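# Place cart parcel upright into gap in desk row

## Task

A row of three parcels stands on the desk with one empty slot between two of them. Take the parcel on the cart and set it into that slot, lined up with the row and with the arrows printed on its sides pointing upward. The three parcels already there must stay upright and where they are; a slight shift is acceptable. At the end, release the parcel and back the robot away. The robot must not tip over or finish leaning, or the task fails. Anything that stays in place only because the robot is holding it does not count.

## Robot and tools

ROBOT. A wheeled base that drives forward/back and turns on the spot but cannot move sideways. It carries a lifting column with a tilting head and two 6-joint arms (left, right), each with a two-finger gripper. Shoulder height S = 0.90 m + column_m. Folded, the robot measures 0.73 m long, 0.62 m wide and S + 0.43 m tall; its front sits 0.40 m ahead of the column.

FRAMES. Base frame: origin on the floor under the column, midway between the drive wheels; x forward, y left, z up. left_hand and right_hand are reported in this frame as the point where the fingers meet (fingertips are 8 mm further). The hand's z axis runs along the fingers (quat_wxyz maps (0,0,1) onto it); its y axis runs across the opening. The odometry frame is the base frame as it was when the scene began.

execute_actions. Arguments: actions, a list holding one action or none (empty = just report state and images), and cameras, a list of names from cam_head_left, cam_head_right, cam_left_wrist, cam_right_wrist, nav_camera, all (omitted, null or ["all"] gives every camera; [] gives none). An action may contain:
- base: exactly one key. translate_m is a straight drive offset in metres from the current spot, -3 to 3, positive forward. rotate_rad is a turn offset in radians, -3.2 to 3.2, positive counter-clockwise seen from above.
- joints: a dict of absolute targets by joint name: column_m 0 to 0.8 (m); head_tilt_rad -0.61 to 1.308 (0 about level, positive tilts down); left_/right_joint1_rad -2.879 to 2.879; joint2 0 to 3.141; joint3 0 to 3.019; joint4 -1.692 to 1.57; joint5 -1.57 to 1.57 (positive swings the hand to the robot's right); joint6 -2.094 to 2.094 (positive rolls clockwise seen from behind the hand); left_/right_gripper_m 0 to 0.093 (fingertip gap in metres).
- speeds: optional lower top speeds for this action: translate_m 0.05 to 0.8 m/s, rotate_rad 0.1 to 1 rad/s (defaults are the maxima). A drive or turn needing more than 8.667 s is refused.
All motions in an action begin together. Joints you leave out may still be pushing toward earlier targets. Unknown keys or values outside range make the whole call rejected with no motion. If a result reports a stop, the remaining motion calls in that same reply are skipped.

wait: seconds, 0 to 10; commands nothing new and returns the same report. zoom_image: camera plus region [x0, y0, x1, y1] in pixels of that camera's latest full image, (0,0) top-left, at most 504 by 504. finished_scene: scene, the integer of the current scene; ends it irreversibly, so only call it once the parcel is released and settled and the robot is clear.

RESULTS. base_status and joint_status tell how each commanded motion ended: done (within tolerance), off_target (resting away from target, may still push), contact_stop (column or base only; old target dropped), time_out, not_followed (arm targets withheld by the collision check; a line 'joint command not followed' with a 'cause:' explains), limit_stop_at_motor_heat. on_its_own covers things not commanded; 'held at' is a held target, not a position. joint_positions, left_hand/right_hand, base_odometry (wheel-count only, slips count as travel), turned_by_wheels vs turned_by_imu (a gap above about 4% and 0.05 rad means a bump or slip), base_tilt in degrees (forward/right positive), motor_effort for the two wheel motors in percent with peak in brackets, wheel_motors_off (1 = wheels unpowered), joint torques (noisy, offset), and a pictures line ordering the images.

ARM GEOMETRY (approximate). With joint1 at -1.57 (left) or 1.57 (right) and joints 5, 6 at 0, the arm lies in a vertical plane pointing forward, 0.23 m to that side of the column. Let a = j2 - 0.35, b = 1.05 + j2 - j3, c = b - j4 (c = 1.57 means fingers straight down). Hand is 0.12 + 0.39 sin a + 0.38 cos b + 0.25 cos c m ahead and S + 0.39 cos a - 0.38 sin b - 0.25 sin c m high. Example: j2, j3, j4 = 0.93, 0.78, 0.14 gives 0.60 m ahead, 0.25 m below S. Real hands land up to ~5 cm lower and nearer (more under heavy load). Reach is about 1 m from the shoulder. Below 0.4 m height the housing blocks hands nearer than 0.45 m ahead; avoid moving arms with column_m under 0.3.

LOADS AND GRIPPER. With fingers down, an arm holds up to 2 kg out to 0.6 m ahead at 0.21 to 0.7 m below S, 3.2 kg near 0.4 m ahead. Flatter fingers or heavier loads sag. Fingers are 7 cm long; close to a target smaller than the object to grip (off_target is then normal). A reported opening staying 0.002 m or more above target means something is held. Tiny target changes (under ~0.03 rad, 0.08 for joints 2, 3) may not move a joint; for gentle contact step about 0.05 rad per call from your last target.

COLUMN. Lowering stops with contact_stop when an arm's load clearly changes (e.g. a held parcel touching the desk); it can overshoot up to 0.15 to 0.2 m, and afterwards refuses to go down until raised 0.2 m. It also stops on unexpected resistance; move it 0.05 m the other way to free it.

HOLDS AND BUMPS. If targets are withheld, move the joints from the first such action at least 0.05 rad back. A blocked arm keeps pushing and heats its motors; send its reported positions back as targets to relax it. The base stops only on a wheel stall; back off 0.05 m before turning. Desk tops more than 0.30 m up and more than 0.26 m below S pass over the housing and can hit the column. Pushing hard for about 3 s cuts wheel power for 2 s.

CAMERAS. Head cameras sit 0.91 to 1.03 m + column_m up, looking down by about head_tilt_rad; straight ahead may be off-centre by up to 0.3 rad. Wrist cameras sit 0.10 m behind the fingertips, looking along the fingers angled 0.62 rad toward the hand's +x; with fingers down and arm forward they look slightly back toward the robot, picture right is the hand's -y. nav_camera is at the base front, 0.23 m up.

AVOID. Arms striking or pressing on each other, dropping or tossing the parcel, knocking the row over, long hard pushes, overheated motors (MOTOR HOT at 85 °C, arm falls at 100 °C). The robot keeps its last command while you compose a reply.

Each tool is called after "Call:" as name([rows], argument=value, ...), one row to a line, values as JSON.

## Session

Call:
execute_actions(actions=[])

Scene clock: 0.00 s.
Joint torques (N m, as the arm reports them, + toward a larger angle): no reading
base_odometry: x=+0.000 y=+0.000 heading=+0.000 (m, m, rad; odometry frame)
turned_by_wheels: +0.000 (rad since the last result)
turned_by_imu: +0.000 (rad since the last result)
base_tilt: forward=+0.1 right=-0.1 (deg)
base_status: not commanded
joint_positions: column_m=+0.557 head_tilt_rad=+0.895 left_joint1_rad=-1.571 left_joint2_rad=+0.873 left_joint3_rad=+0.364 left_joint4_rad=-0.921 left_joint5_rad=-0.027 left_joint6_rad=+0.029 left_gripper_m=+0.095 right_joint1_rad=+1.573 right_joint2_rad=+0.900 right_joint3_rad=+0.419 right_joint4_rad=-0.902 right_joint5_rad=+0.054 right_joint6_rad=+0.041 right_gripper_m=+0.094
joint_status: not commanded
wheel_motors_off: 0
motor_effort: left_wheel=+4 right_wheel=+2 (%)
left_hand: x=+0.1295 y=+0.2291 z=+1.2583 quat_wxyz=(+0.438, -0.019, -0.899, -0.006) (m; base frame)
right_hand: x=+0.1564 y=-0.2343 z=+1.2444 quat_wxyz=(+0.416, -0.007, -0.909, +0.033) (m; base frame)
pictures: cam_head_left, cam_head_right, cam_left_wrist, cam_right_wrist, nav_camera
Images, in order (width x height): cam_head_left 896x504, cam_head_right 896x504, cam_left_wrist 504x504, cam_right_wrist 504x504, nav_camera 896x504.

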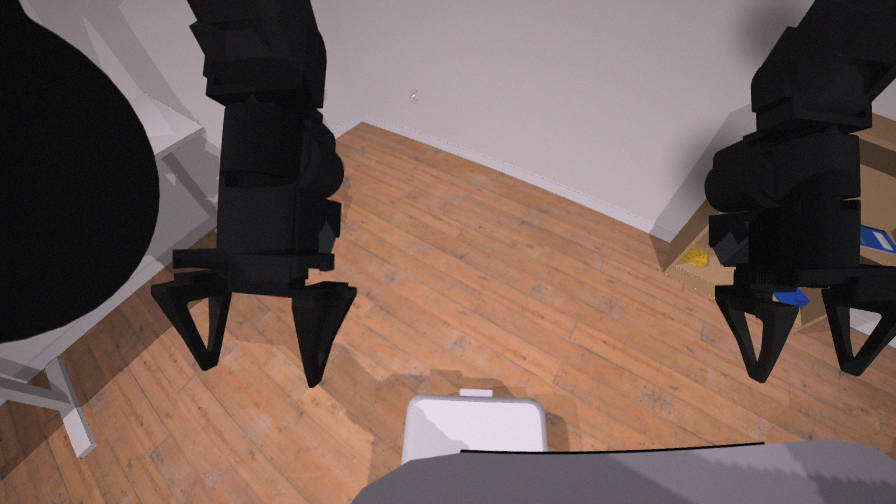

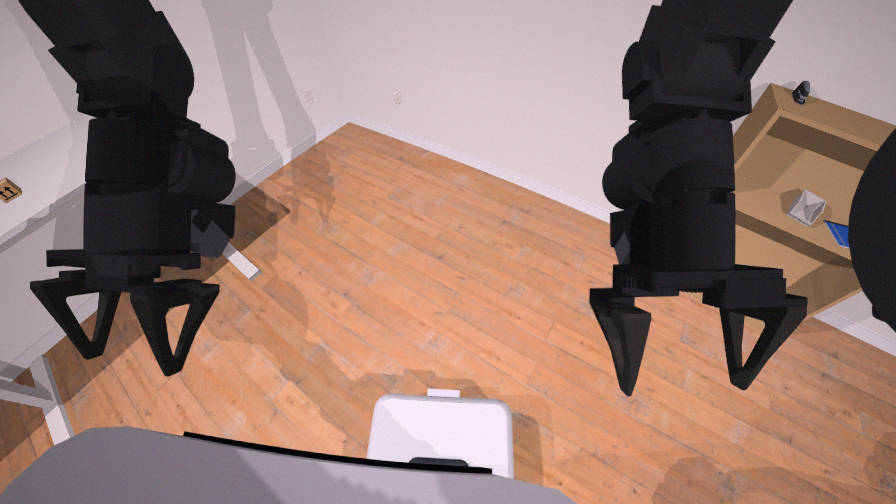

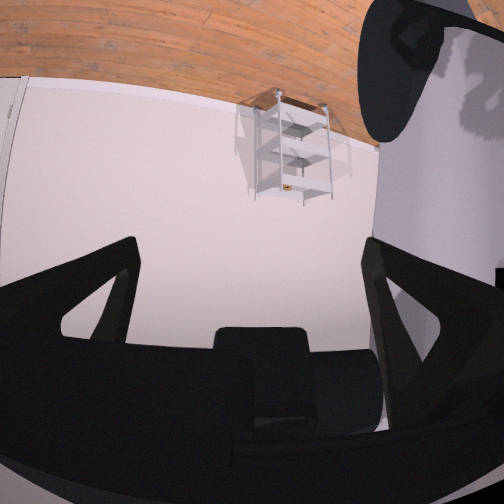

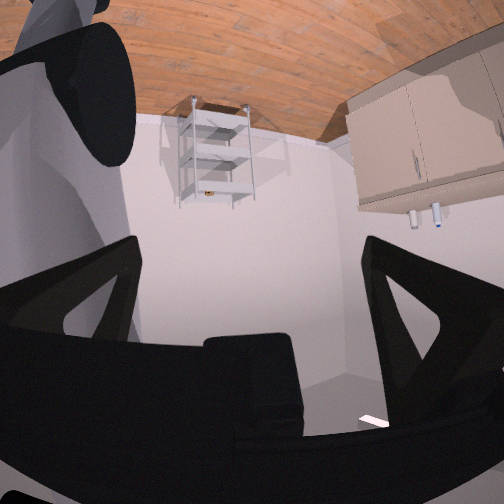

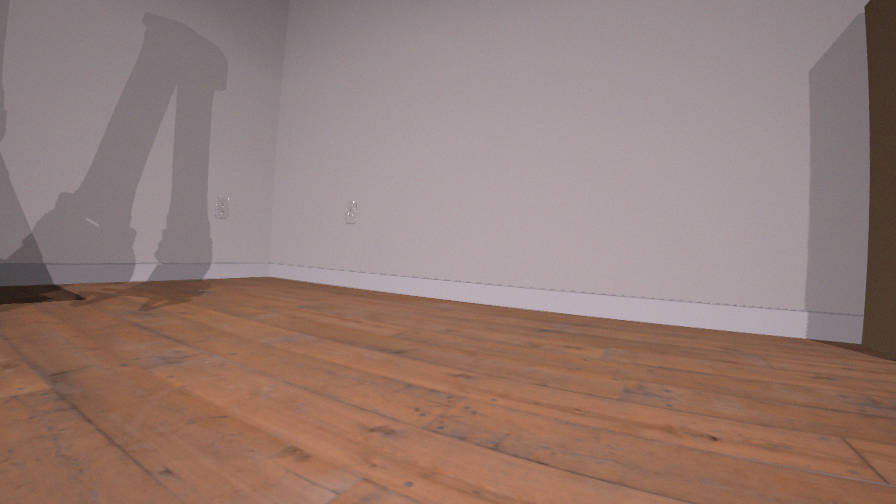

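Call:
execute_actions([
  {"base":{"rotate_rad":1.2},"joints":{"head_tilt_rad":0.5}},
], cameras=["cam_head_left","cam_head_right","nav_camera"])

Call:
execute_actions([
  {"base":{"rotate_rad":1.4}},
], cameras=["cam_head_left","cam_head_right","nav_camera"])

Scene clock: 4.53 s.
Joint torques (N m, as the arm reports them, + toward a larger angle): left_arm=[-0.18 -7.06 -1.06 -1.64 -0.14  0.05] | right_arm=[ 0.1  -9.14 -1.1  -1.27 -0.03  0.09]
base_odometry: x=+0.000 y=+0.000 heading=+1.199 (m, m, rad; odometry frame)
turned_by_wheels: +1.199 (rad since the last result)
turned_by_imu: +1.180 (rad since the last result)
base_tilt: forward=-0.1 right=+0.0 (deg)
base_status: done
joint_positions: column_m=+0.557 head_tilt_rad=+0.518 left_joint1_rad=-1.571 left_joint2_rad=+0.873 left_joint3_rad=+0.364 left_joint4_rad=-0.921 left_joint5_rad=-0.027 left_joint6_rad=+0.029 left_gripper_m=+0.095 right_joint1_rad=+1.573 right_joint2_rad=+0.900 right_joint3_rad=+0.419 right_joint4_rad=-0.902 right_joint5_rad=+0.054 right_joint6_rad=+0.041 right_gripper_m=+0.094
joint_status: all done
wheel_motors_off: 0
motor_effort: left_wheel=-4(40) right_wheel=+4(27) (%)
left_hand: x=+0.1295 y=+0.2291 z=+1.2583 quat_wxyz=(+0.438, -0.019, -0.899, -0.006) (m; base frame)
right_hand: x=+0.1564 y=-0.2343 z=+1.2444 quat_wxyz=(+0.416, -0.007, -0.909, +0.033) (m; base frame)
pictures: cam_head_left, cam_head_right, nav_camera
Images, in order (width x height): cam_head_left 896x504, cam_head_right 896x504, nav_camera 896x504.

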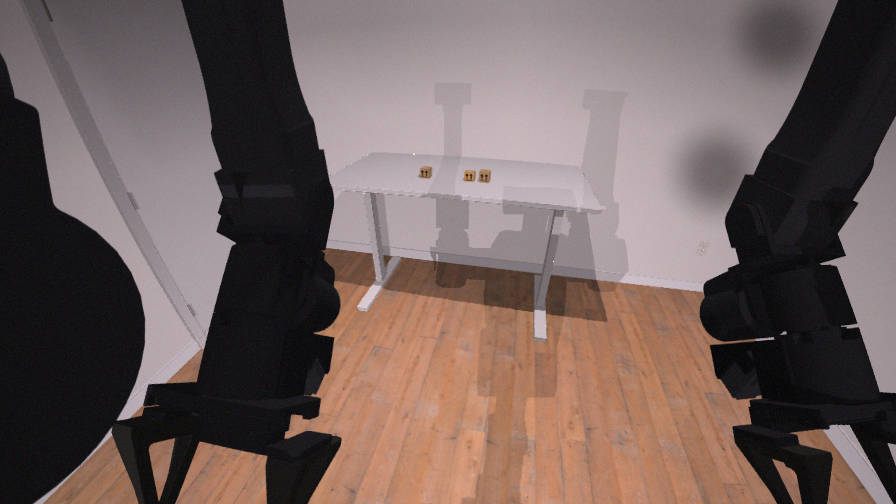

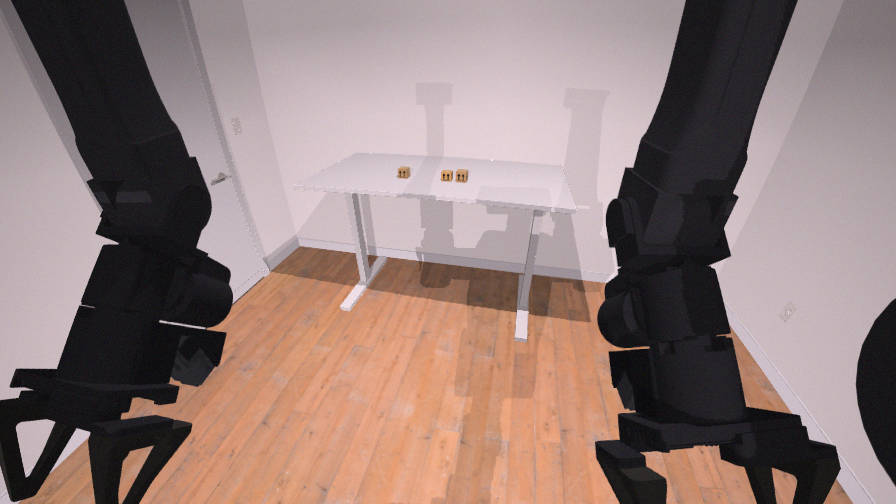

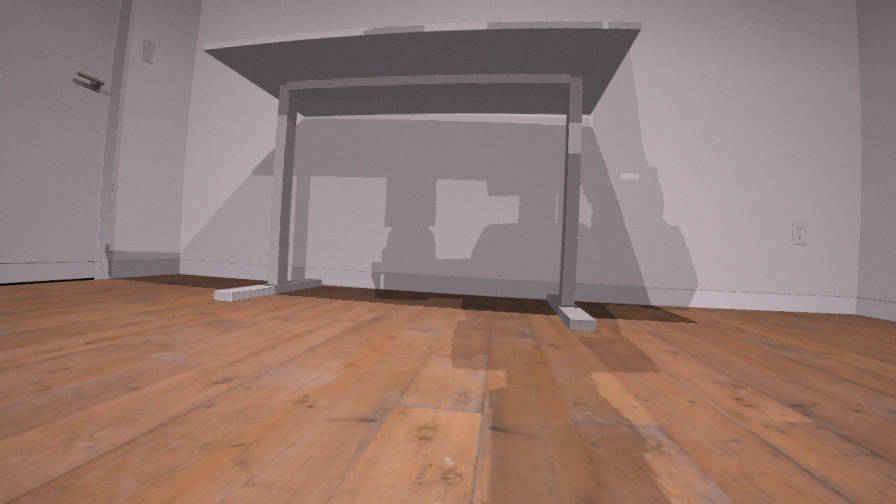

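Scene clock: 7.50 s.
Joint torques (N m, as the arm reports them, + toward a larger angle): left_arm=[-0.31 -7.13 -0.86 -1.54 -0.14  0.05] | right_arm=[-0.2  -9.06 -1.06 -1.23 -0.02  0.08]
base_odometry: x=+0.000 y=+0.000 heading=+2.598 (m, m, rad; odometry frame)
turned_by_wheels: +1.399 (rad since the last result)
turned_by_imu: +1.380 (rad since the last result)
base_tilt: forward=+0.2 right=-0.1 (deg)
base_status: done
joint_positions: column_m=+0.557 head_tilt_rad=+0.518 left_joint1_rad=-1.571 left_joint2_rad=+0.873 left_joint3_rad=+0.364 left_joint4_rad=-0.921 left_joint5_rad=-0.027 left_joint6_rad=+0.029 left_gripper_m=+0.095 right_joint1_rad=+1.573 right_joint2_rad=+0.900 right_joint3_rad=+0.419 right_joint4_rad=-0.902 right_joint5_rad=+0.054 right_joint6_rad=+0.041 right_gripper_m=+0.094
joint_status: not commanded
wheel_motors_off: 0
motor_effort: left_wheel=-4(21) right_wheel=+5(25) (%)
left_hand: x=+0.1295 y=+0.2291 z=+1.2583 quat_wxyz=(+0.438, -0.019, -0.899, -0.006) (m; base frame)
right_hand: x=+0.1564 y=-0.2343 z=+1.2444 quat_wxyz=(+0.416, -0.007, -0.909, +0.033) (m; base frame)
pictures: cam_head_left, cam_head_right, nav_camera
Images, in order (width x height): cam_head_left 896x504, cam_head_right 896x504, nav_camera 896x504.

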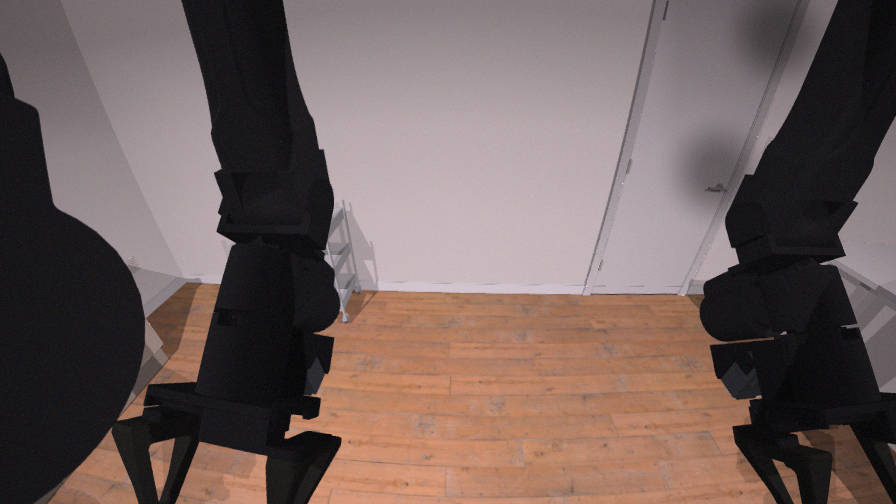

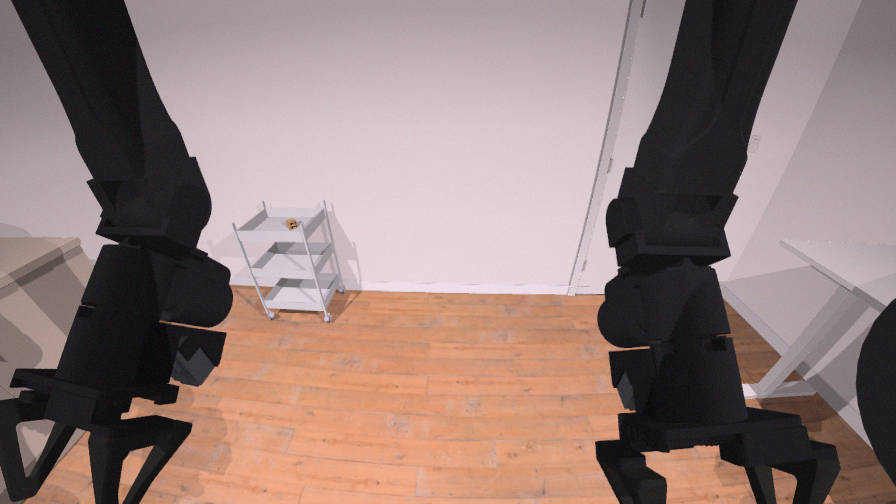

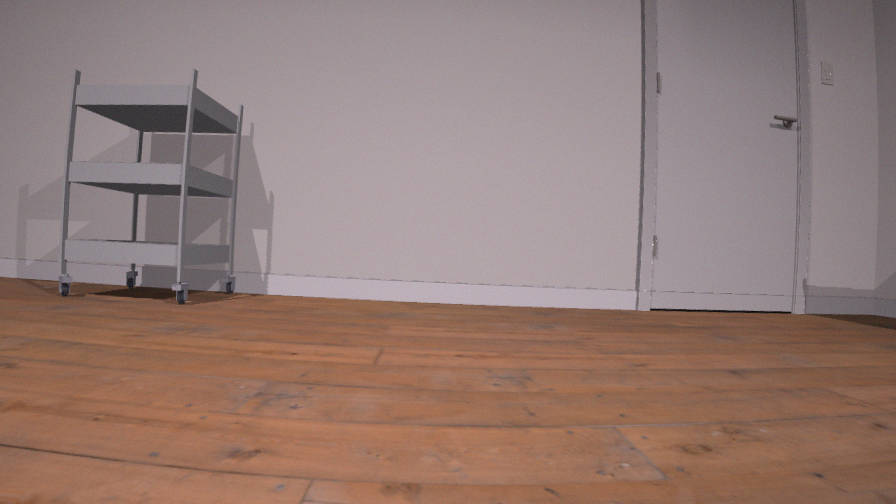

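Call:
execute_actions([
  {"base":{"rotate_rad":0.5},"joints":{"head_tilt_rad":0.7,"left_joint2_rad":0.93,"left_joint3_rad":0.78,"left_joint4_rad":-0.37,"left_joint5_rad":0,"left_joint6_rad":0}},
], cameras=["cam_head_left","cam_head_right","nav_camera"])

Scene clock: 12.80 s.
Joint torques (N m, as the arm reports them, + toward a larger angle): left_arm=[ -0.38 -13.59   3.03   0.21  -0.08   0.  ] | right_arm=[ 0.08 -9.43 -1.13 -1.25  0.    0.13]
base_odometry: x=+0.000 y=+0.000 heading=+3.097 (m, m, rad; odometry frame)
turned_by_wheels: +0.499 (rad since the last result)
turned_by_imu: +0.493 (rad since the last result)
base_tilt: forward=+0.1 right=+0.0 (deg)
base_status: done
joint_positions: column_m=+0.557 head_tilt_rad=+0.703 left_joint1_rad=-1.571 left_joint2_rad=+0.933 left_joint3_rad=+0.779 left_joint4_rad=-0.372 left_joint5_rad=-0.002 left_joint6_rad=+0.005 left_gripper_m=+0.095 right_joint1_rad=+1.573 right_joint2_rad=+0.900 right_joint3_rad=+0.419 right_joint4_rad=-0.902 right_joint5_rad=+0.054 right_joint6_rad=+0.041 right_gripper_m=+0.094
joint_status: all done
wheel_motors_off: 0
motor_effort: left_wheel=-4(22) right_wheel=+4(22) (%)
left_hand: x=+0.4743 y=+0.2247 z=+1.1774 quat_wxyz=(+0.001, -0.003, -1.000, -0.001) (m; base frame)
right_hand: x=+0.1564 y=-0.2343 z=+1.2444 quat_wxyz=(+0.416, -0.007, -0.909, +0.033) (m; base frame)
pictures: cam_head_left, cam_head_right, nav_camera
Images, in order (width x height): cam_head_left 896x504, cam_head_right 896x504, nav_camera 896x504.

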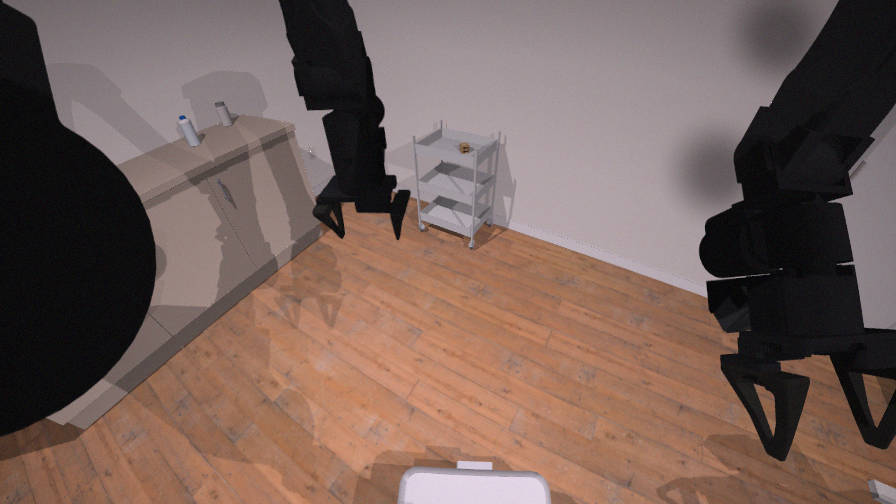

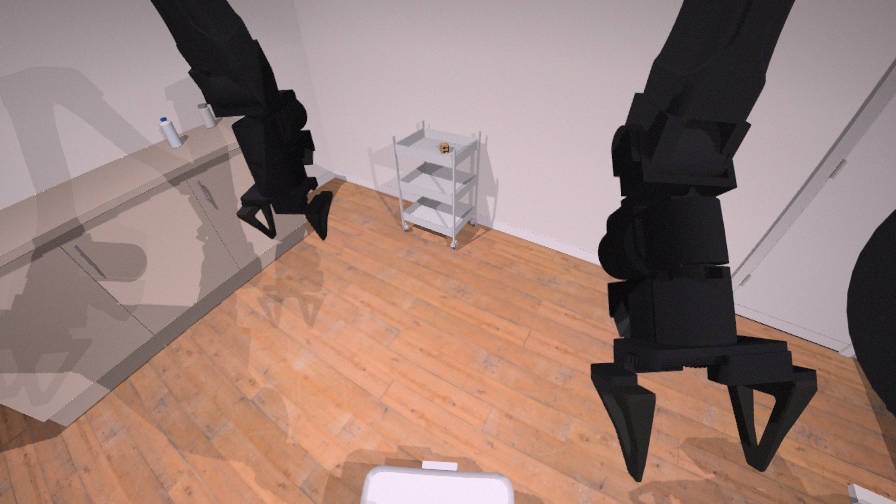

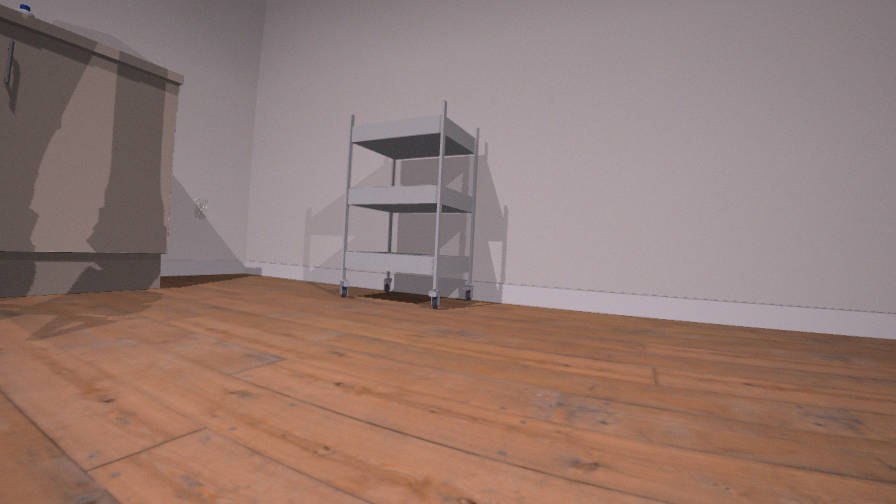

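Call:
execute_actions([
  {"base":{"rotate_rad":0.1},"joints":{"left_joint2_rad":0.873,"left_joint3_rad":0.364,"left_joint4_rad":-0.921,"right_joint2_rad":0.93,"right_joint3_rad":0.78,"right_joint4_rad":-0.37,"right_joint5_rad":0,"right_joint6_rad":0}},
], cameras=[])

Call:
execute_actions([
  {"base":{"translate_m":1.2},"joints":{"head_tilt_rad":0.9}},
], cameras=["cam_head_left","cam_head_right","nav_camera"])

Scene clock: 16.93 s.
Joint torques (N m, as the arm reports them, + toward a larger angle): left_arm=[-0.1  -6.73 -0.51 -1.85 -0.09 -0.01] | right_arm=[  0.68 -15.1    4.03   0.63  -0.13   0.01]
base_odometry: x=+0.000 y=+0.000 heading=-3.087 (m, m, rad; odometry frame)
turned_by_wheels: +0.099 (rad since the last result)
turned_by_imu: +0.098 (rad since the last result)
base_tilt: forward=+0.2 right=-0.1 (deg)
base_status: done
joint_positions: column_m=+0.557 head_tilt_rad=+0.703 left_joint1_rad=-1.571 left_joint2_rad=+0.869 left_joint3_rad=+0.361 left_joint4_rad=-0.913 left_joint5_rad=-0.002 left_joint6_rad=+0.005 left_gripper_m=+0.095 right_joint1_rad=+1.573 right_joint2_rad=+0.927 right_joint3_rad=+0.780 right_joint4_rad=-0.376 right_joint5_rad=+0.001 right_joint6_rad=+0.011 right_gripper_m=+0.094
joint_status: all done
wheel_motors_off: 0
motor_effort: left_wheel=-5(23) right_wheel=+6(27) (%)
left_hand: x=+0.1300 y=+0.2248 z=+1.2573 quat_wxyz=(+0.434, -0.003, -0.901, +0.001) (m; base frame)
right_hand: x=+0.4754 y=-0.2248 z=+1.1796 quat_wxyz=(+0.000, -0.005, -1.000, +0.000) (m; base frame)
pictures: none
No camera images: the call's "cameras" was empty. Leave "cameras" out to get every camera's image.

Scene clock: 20.70 s.
Joint torques (N m, as the arm reports them, + toward a larger angle): left_arm=[-0.46 -6.04 -0.78 -1.81 -0.08  0.02] | right_arm=[ -0.15 -15.19   4.33   0.72  -0.13  -0.02]
base_odometry: x=-1.198 y=-0.066 heading=-3.086 (m, m, rad; odometry frame)
turned_by_wheels: +0.000 (rad since the last result)
turned_by_imu: +0.004 (rad since the last result)
base_tilt: forward=+0.0 right=-0.1 (deg)
base_status: done
joint_positions: column_m=+0.557 head_tilt_rad=+0.902 left_joint1_rad=-1.571 left_joint2_rad=+0.869 left_joint3_rad=+0.365 left_joint4_rad=-0.913 left_joint5_rad=-0.002 left_joint6_rad=+0.005 left_gripper_m=+0.095 right_joint1_rad=+1.573 right_joint2_rad=+0.928 right_joint3_rad=+0.777 right_joint4_rad=-0.376 right_joint5_rad=+0.001 right_joint6_rad=+0.011 right_gripper_m=+0.094
joint_status: all done
wheel_motors_off: 0
motor_effort: left_wheel=+0(36) right_wheel=+0(49) (%)
left_hand: x=+0.1323 y=+0.2248 z=+1.2566 quat_wxyz=(+0.432, -0.003, -0.902, +0.001) (m; base frame)
right_hand: x=+0.4733 y=-0.2248 z=+1.1789 quat_wxyz=(+0.002, -0.005, -1.000, +0.000) (m; base frame)
pictures: cam_head_left, cam_head_right, nav_camera
Images, in order (width x height): cam_head_left 896x504, cam_head_right 896x504, nav_camera 896x504.

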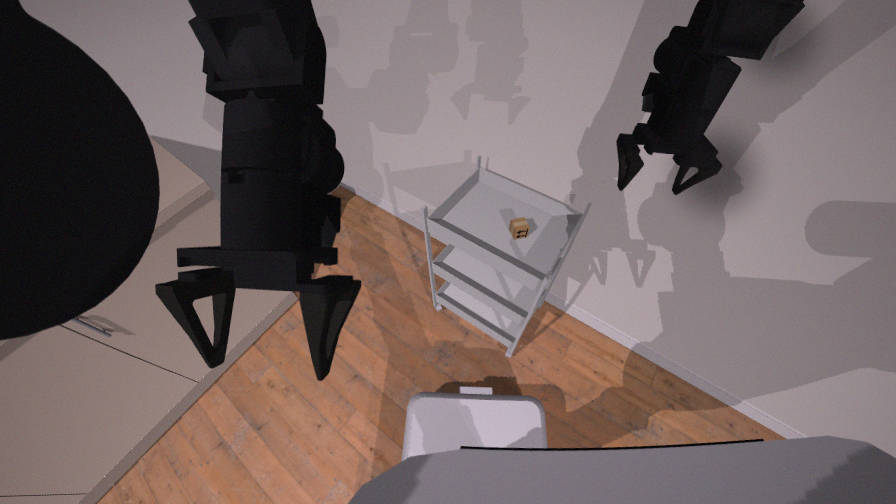

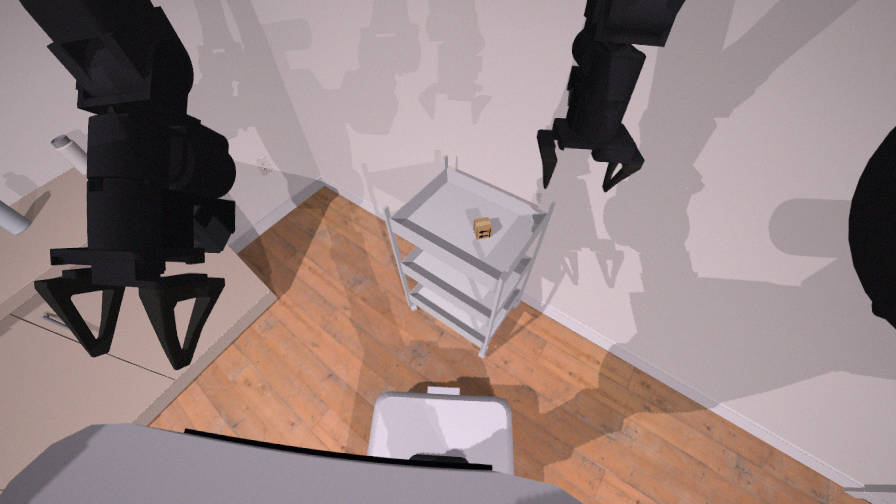

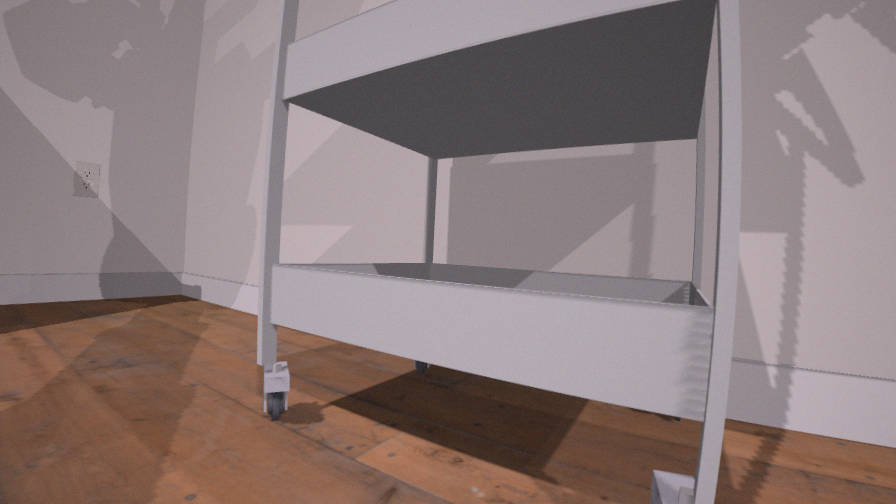

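Call:
zoom_image(camera="cam_head_left", region=[420,150,620,290])

Call:
zoom_image(camera="cam_head_right", region=[380,150,580,290])

Region (420, 150, 620, 290) of cam_head_left's 896x504 image, scaled by 2.520, with more detail than that image has; it fills the top 353 rows of this view, and the rest is white.

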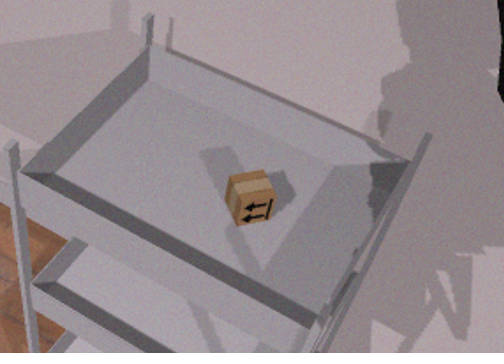

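Region (380, 150, 580, 290) of cam_head_right's 896x504 image, scaled by 2.520, with more detail than that image has; it fills the top 353 rows of this view, and the rest is white.

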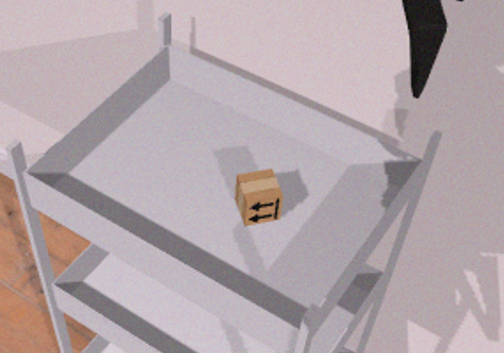

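Call:
execute_actions([
  {"base":{"rotate_rad":0.2},"joints":{"right_joint2_rad":1.2,"right_joint3_rad":1.15,"right_joint4_rad":-0.47,"right_joint5_rad":0.78,"right_joint6_rad":1.57}},
], cameras=[])

Call:
execute_actions([
  {"base":{"translate_m":0.12},"joints":{"column_m":0.4}},
], cameras=["cam_head_left","cam_head_right","cam_right_wrist"])

Scene clock: 32.27 s.
Joint torques (N m, as the arm reports them, + toward a larger angle): left_arm=[-0.03 -6.54 -0.72 -1.83 -0.09 -0.01] | right_arm=[ -0.47 -19.52   5.04   0.23   0.74   0.27]
base_odometry: x=-1.198 y=-0.066 heading=-2.888 (m, m, rad; odometry frame)
turned_by_wheels: +0.199 (rad since the last result)
turned_by_imu: +0.194 (rad since the last result)
base_tilt: forward=+0.0 right=-0.1 (deg)
base_status: done
joint_positions: column_m=+0.557 head_tilt_rad=+0.902 left_joint1_rad=-1.571 left_joint2_rad=+0.869 left_joint3_rad=+0.365 left_joint4_rad=-0.913 left_joint5_rad=-0.002 left_joint6_rad=+0.005 left_gripper_m=+0.095 right_joint1_rad=+1.573 right_joint2_rad=+1.201 right_joint3_rad=+1.145 right_joint4_rad=-0.467 right_joint5_rad=+0.778 right_joint6_rad=+1.556 right_gripper_m=+0.094
joint_status: all done
wheel_motors_off: 0
motor_effort: left_wheel=-2(39) right_wheel=+1(42) (%)
left_hand: x=+0.1323 y=+0.2248 z=+1.2566 quat_wxyz=(+0.432, -0.003, -0.902, +0.001) (m; base frame)
right_hand: x=+0.5867 y=-0.3450 z=+1.1738 quat_wxyz=(-0.266, -0.649, -0.660, +0.269) (m; base frame)
pictures: none
No camera images: the call's "cameras" was empty. Leave "cameras" out to get every camera's image.

Scene clock: 34.87 s.
Joint torques (N m, as the arm reports them, + toward a larger angle): left_arm=[-0.08 -6.77 -0.92 -1.83 -0.08  0.  ] | right_arm=[ -0.47 -19.43   5.05   0.09   0.69   0.29]
base_odometry: x=-1.315 y=-0.097 heading=-2.887 (m, m, rad; odometry frame)
turned_by_wheels: +0.001 (rad since the last result)
turned_by_imu: +0.002 (rad since the last result)
base_tilt: forward=+0.2 right=+0.0 (deg)
base_status: done
joint_positions: column_m=+0.400 head_tilt_rad=+0.902 left_joint1_rad=-1.571 left_joint2_rad=+0.869 left_joint3_rad=+0.366 left_joint4_rad=-0.913 left_joint5_rad=-0.002 left_joint6_rad=+0.005 left_gripper_m=+0.095 right_joint1_rad=+1.573 right_joint2_rad=+1.201 right_joint3_rad=+1.146 right_joint4_rad=-0.467 right_joint5_rad=+0.779 right_joint6_rad=+1.556 right_gripper_m=+0.094
joint_status: all done
wheel_motors_off: 0
motor_effort: left_wheel=+1(41) right_wheel=-2(42) (%)
left_hand: x=+0.1326 y=+0.2248 z=+1.0997 quat_wxyz=(+0.432, -0.003, -0.902, +0.001) (m; base frame)
right_hand: x=+0.5869 y=-0.3451 z=+1.0172 quat_wxyz=(-0.266, -0.649, -0.660, +0.269) (m; base frame)
pictures: cam_head_left, cam_head_right, cam_right_wrist
Images, in order (width x height): cam_head_left 896x504, cam_head_right 896x504, cam_right_wrist 504x504.

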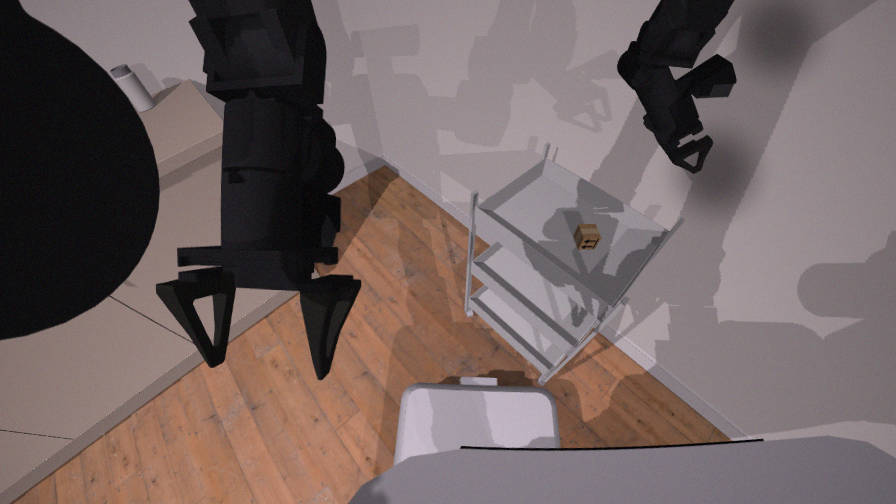

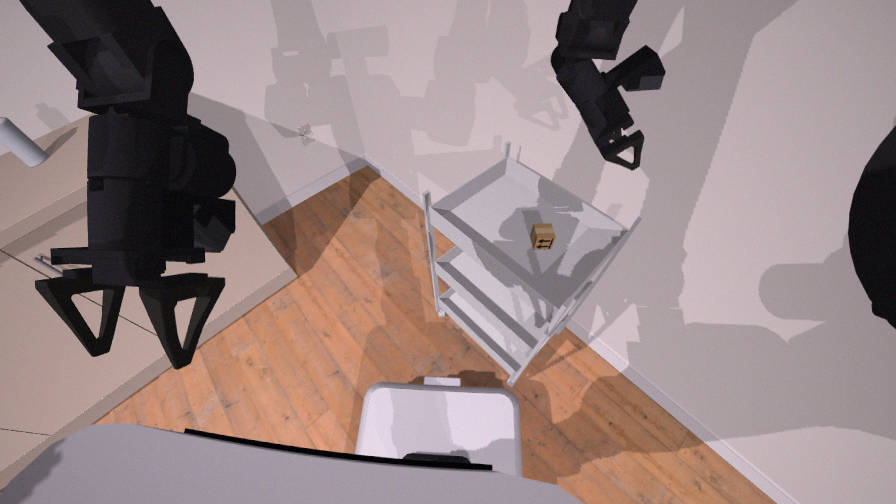

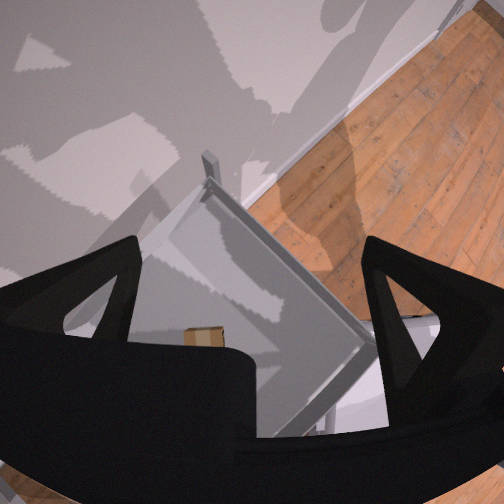

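Call:
execute_actions([
  {"joints":{"right_joint1_rad":1.67,"right_joint2_rad":1.35,"right_joint3_rad":1.4,"right_joint4_rad":-0.57,"right_joint5_rad":0.95,"column_m":0.33}},
], cameras=["cam_head_left","cam_head_right","cam_right_wrist"])

Scene clock: 41.27 s.
Joint torques (N m, as the arm reports them, + toward a larger angle): left_arm=[-0.37 -6.64 -0.87 -1.84 -0.08  0.  ] | right_arm=[  0.25 -22.25   7.18   0.11   0.75   0.29]
base_odometry: x=-1.315 y=-0.097 heading=-2.887 (m, m, rad; odometry frame)
turned_by_wheels: +0.000 (rad since the last result)
turned_by_imu: +0.001 (rad since the last result)
base_tilt: forward=+0.1 right=+0.0 (deg)
base_status: not commanded
joint_positions: column_m=+0.330 head_tilt_rad=+0.902 left_joint1_rad=-1.571 left_joint2_rad=+0.869 left_joint3_rad=+0.366 left_joint4_rad=-0.913 left_joint5_rad=-0.002 left_joint6_rad=+0.005 left_gripper_m=+0.095 right_joint1_rad=+1.676 right_joint2_rad=+1.357 right_joint3_rad=+1.379 right_joint4_rad=-0.563 right_joint5_rad=+0.948 right_joint6_rad=+1.556 right_gripper_m=+0.094
joint_status: all done
wheel_motors_off: 0
motor_effort: left_wheel=+2(3) right_wheel=-3(4) (%)
left_hand: x=+0.1326 y=+0.2248 z=+1.0296 quat_wxyz=(+0.432, -0.003, -0.902, +0.001) (m; base frame)
right_hand: x=+0.6510 y=-0.3075 z=+0.9258 quat_wxyz=(-0.295, -0.618, -0.667, +0.293) (m; base frame)
pictures: cam_head_left, cam_head_right, cam_right_wrist
Images, in order (width x height): cam_head_left 896x504, cam_head_right 896x504, cam_right_wrist 504x504.

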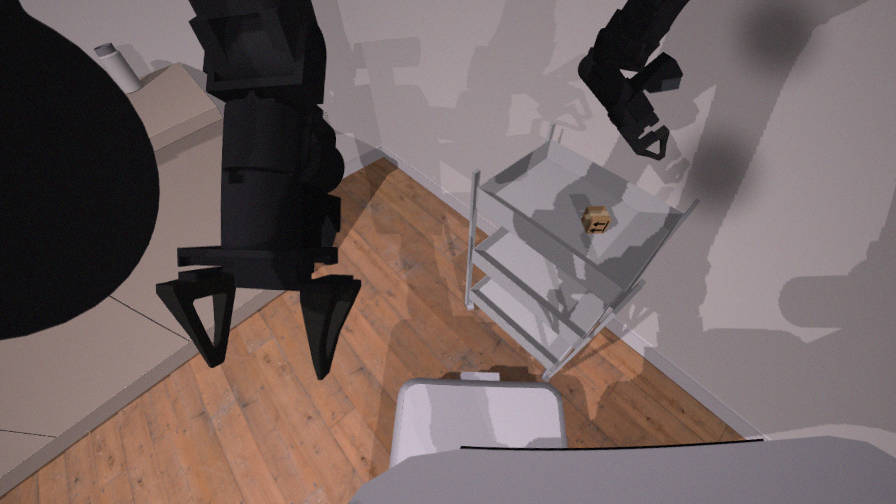

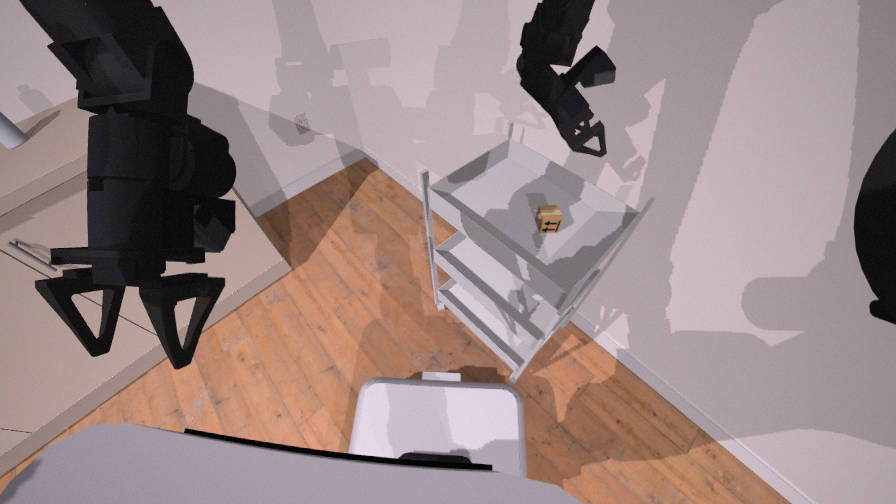

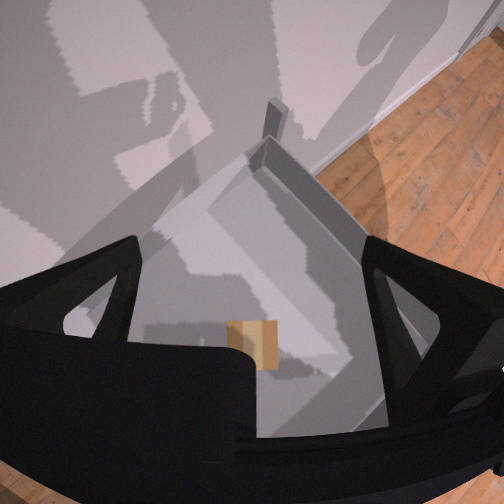

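Call:
execute_actions([
  {"joints":{"right_joint1_rad":1.79,"column_m":0.24}},
], cameras=["cam_head_left","cam_head_right","cam_right_wrist"])

Scene clock: 45.73 s.
Joint torques (N m, as the arm reports them, + toward a larger angle): left_arm=[-0.21 -6.61 -1.07 -1.82 -0.08 -0.01] | right_arm=[  0.95 -21.75   7.11  -0.04   0.59   0.25]
base_odometry: x=-1.315 y=-0.097 heading=-2.887 (m, m, rad; odometry frame)
turned_by_wheels: +0.000 (rad since the last result)
turned_by_imu: +0.001 (rad since the last result)
base_tilt: forward=+0.1 right=-0.1 (deg)
base_status: not commanded
joint_positions: column_m=+0.240 head_tilt_rad=+0.902 left_joint1_rad=-1.571 left_joint2_rad=+0.869 left_joint3_rad=+0.366 left_joint4_rad=-0.913 left_joint5_rad=-0.002 left_joint6_rad=+0.005 left_gripper_m=+0.095 right_joint1_rad=+1.803 right_joint2_rad=+1.356 right_joint3_rad=+1.379 right_joint4_rad=-0.563 right_joint5_rad=+0.949 right_joint6_rad=+1.556 right_gripper_m=+0.094
joint_status: all done
wheel_motors_off: 0
motor_effort: left_wheel=+2(2) right_wheel=-2(3) (%)
left_hand: x=+0.1326 y=+0.2248 z=+0.9396 quat_wxyz=(+0.432, -0.003, -0.902, +0.001) (m; base frame)
right_hand: x=+0.6541 y=-0.2377 z=+0.8310 quat_wxyz=(-0.270, -0.612, -0.701, +0.247) (m; base frame)
pictures: cam_head_left, cam_head_right, cam_right_wrist
Images, in order (width x height): cam_head_left 896x504, cam_head_right 896x504, cam_right_wrist 504x504.

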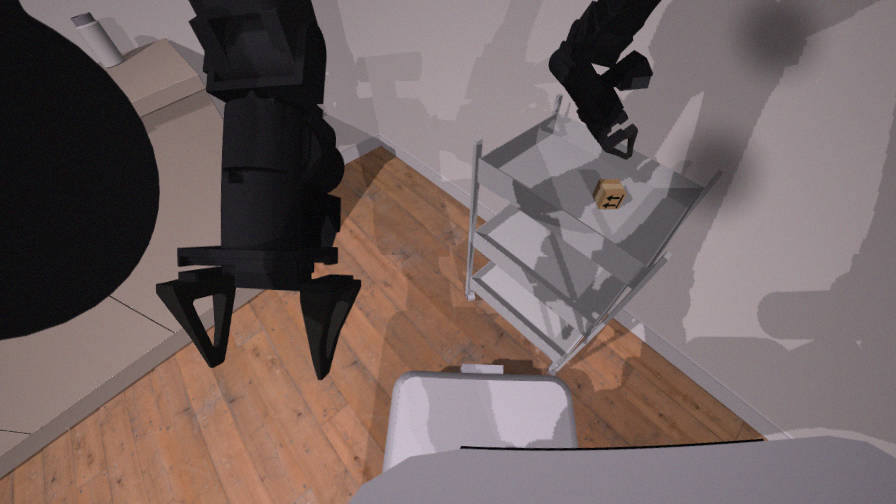

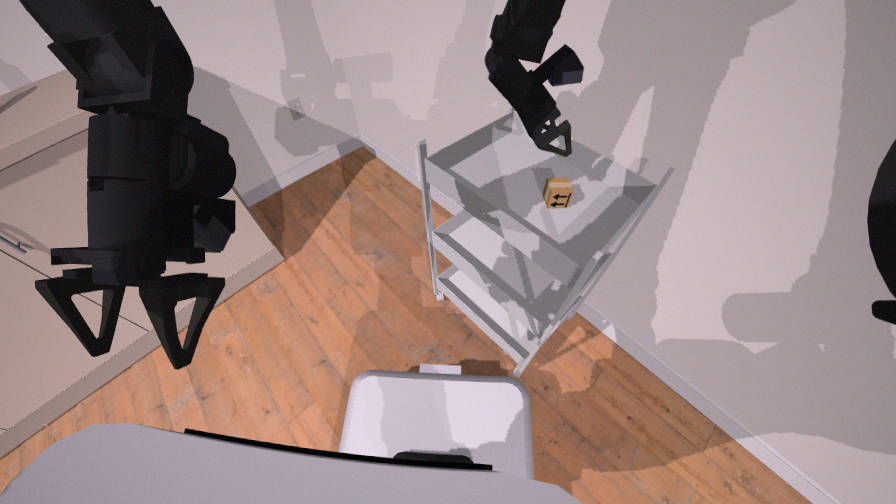

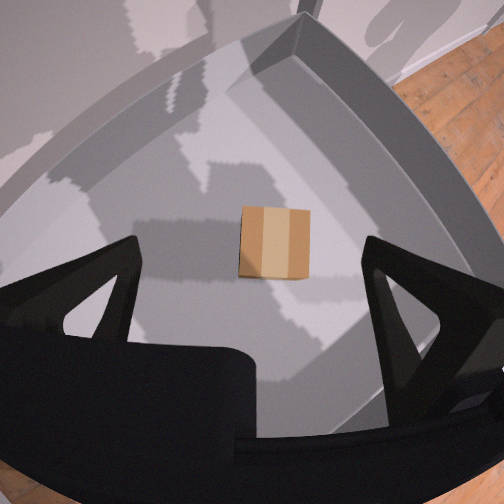

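Call:
execute_actions([
  {"base":{"translate_m":-0.015},"joints":{"right_joint1_rad":1.73,"column_m":0.18}},
], cameras=["cam_head_right","cam_right_wrist"])

Scene clock: 49.07 s.
Joint torques (N m, as the arm reports them, + toward a larger angle): left_arm=[-0.02 -6.35 -0.69 -1.9  -0.06 -0.01] | right_arm=[  1.21 -22.4    6.84   0.05   0.63   0.3 ]
base_odometry: x=-1.300 y=-0.093 heading=-2.888 (m, m, rad; odometry frame)
turned_by_wheels: -0.002 (rad since the last result)
turned_by_imu: -0.001 (rad since the last result)
base_tilt: forward=+0.1 right=-0.1 (deg)
base_status: done
joint_positions: column_m=+0.180 head_tilt_rad=+0.902 left_joint1_rad=-1.571 left_joint2_rad=+0.869 left_joint3_rad=+0.364 left_joint4_rad=-0.913 left_joint5_rad=-0.002 left_joint6_rad=+0.005 left_gripper_m=+0.095 right_joint1_rad=+1.727 right_joint2_rad=+1.355 right_joint3_rad=+1.382 right_joint4_rad=-0.564 right_joint5_rad=+0.949 right_joint6_rad=+1.556 right_gripper_m=+0.094
joint_status: all done
wheel_motors_off: 0
motor_effort: left_wheel=-1(28) right_wheel=+2(44) (%)
left_hand: x=+0.1316 y=+0.2248 z=+0.8800 quat_wxyz=(+0.432, -0.003, -0.902, +0.001) (m; base frame)
right_hand: x=+0.6543 y=-0.2795 z=+0.7743 quat_wxyz=(-0.286, -0.617, -0.681, +0.273) (m; base frame)
pictures: cam_head_right, cam_right_wrist
Images, in order (width x height): cam_head_right 896x504, cam_right_wrist 504x504.

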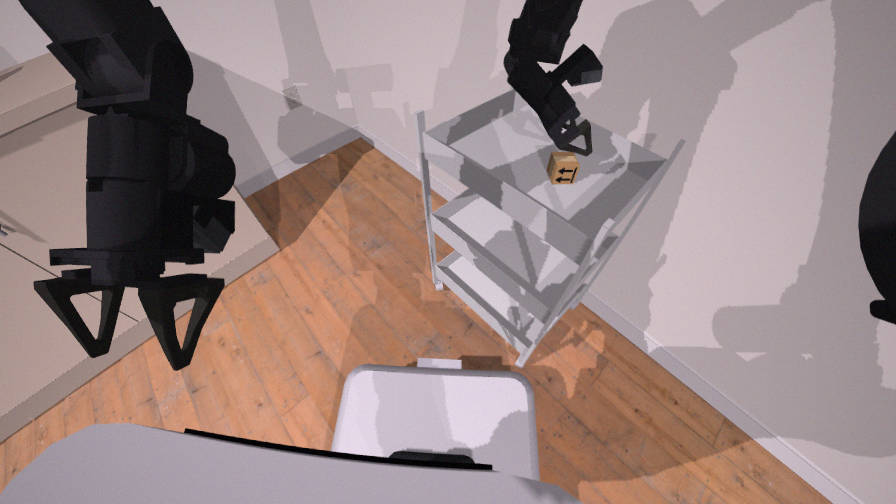

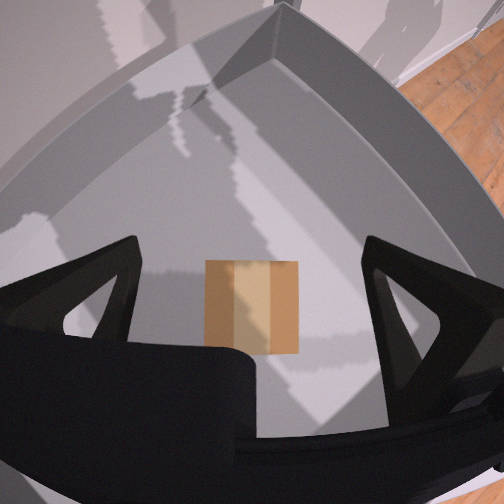

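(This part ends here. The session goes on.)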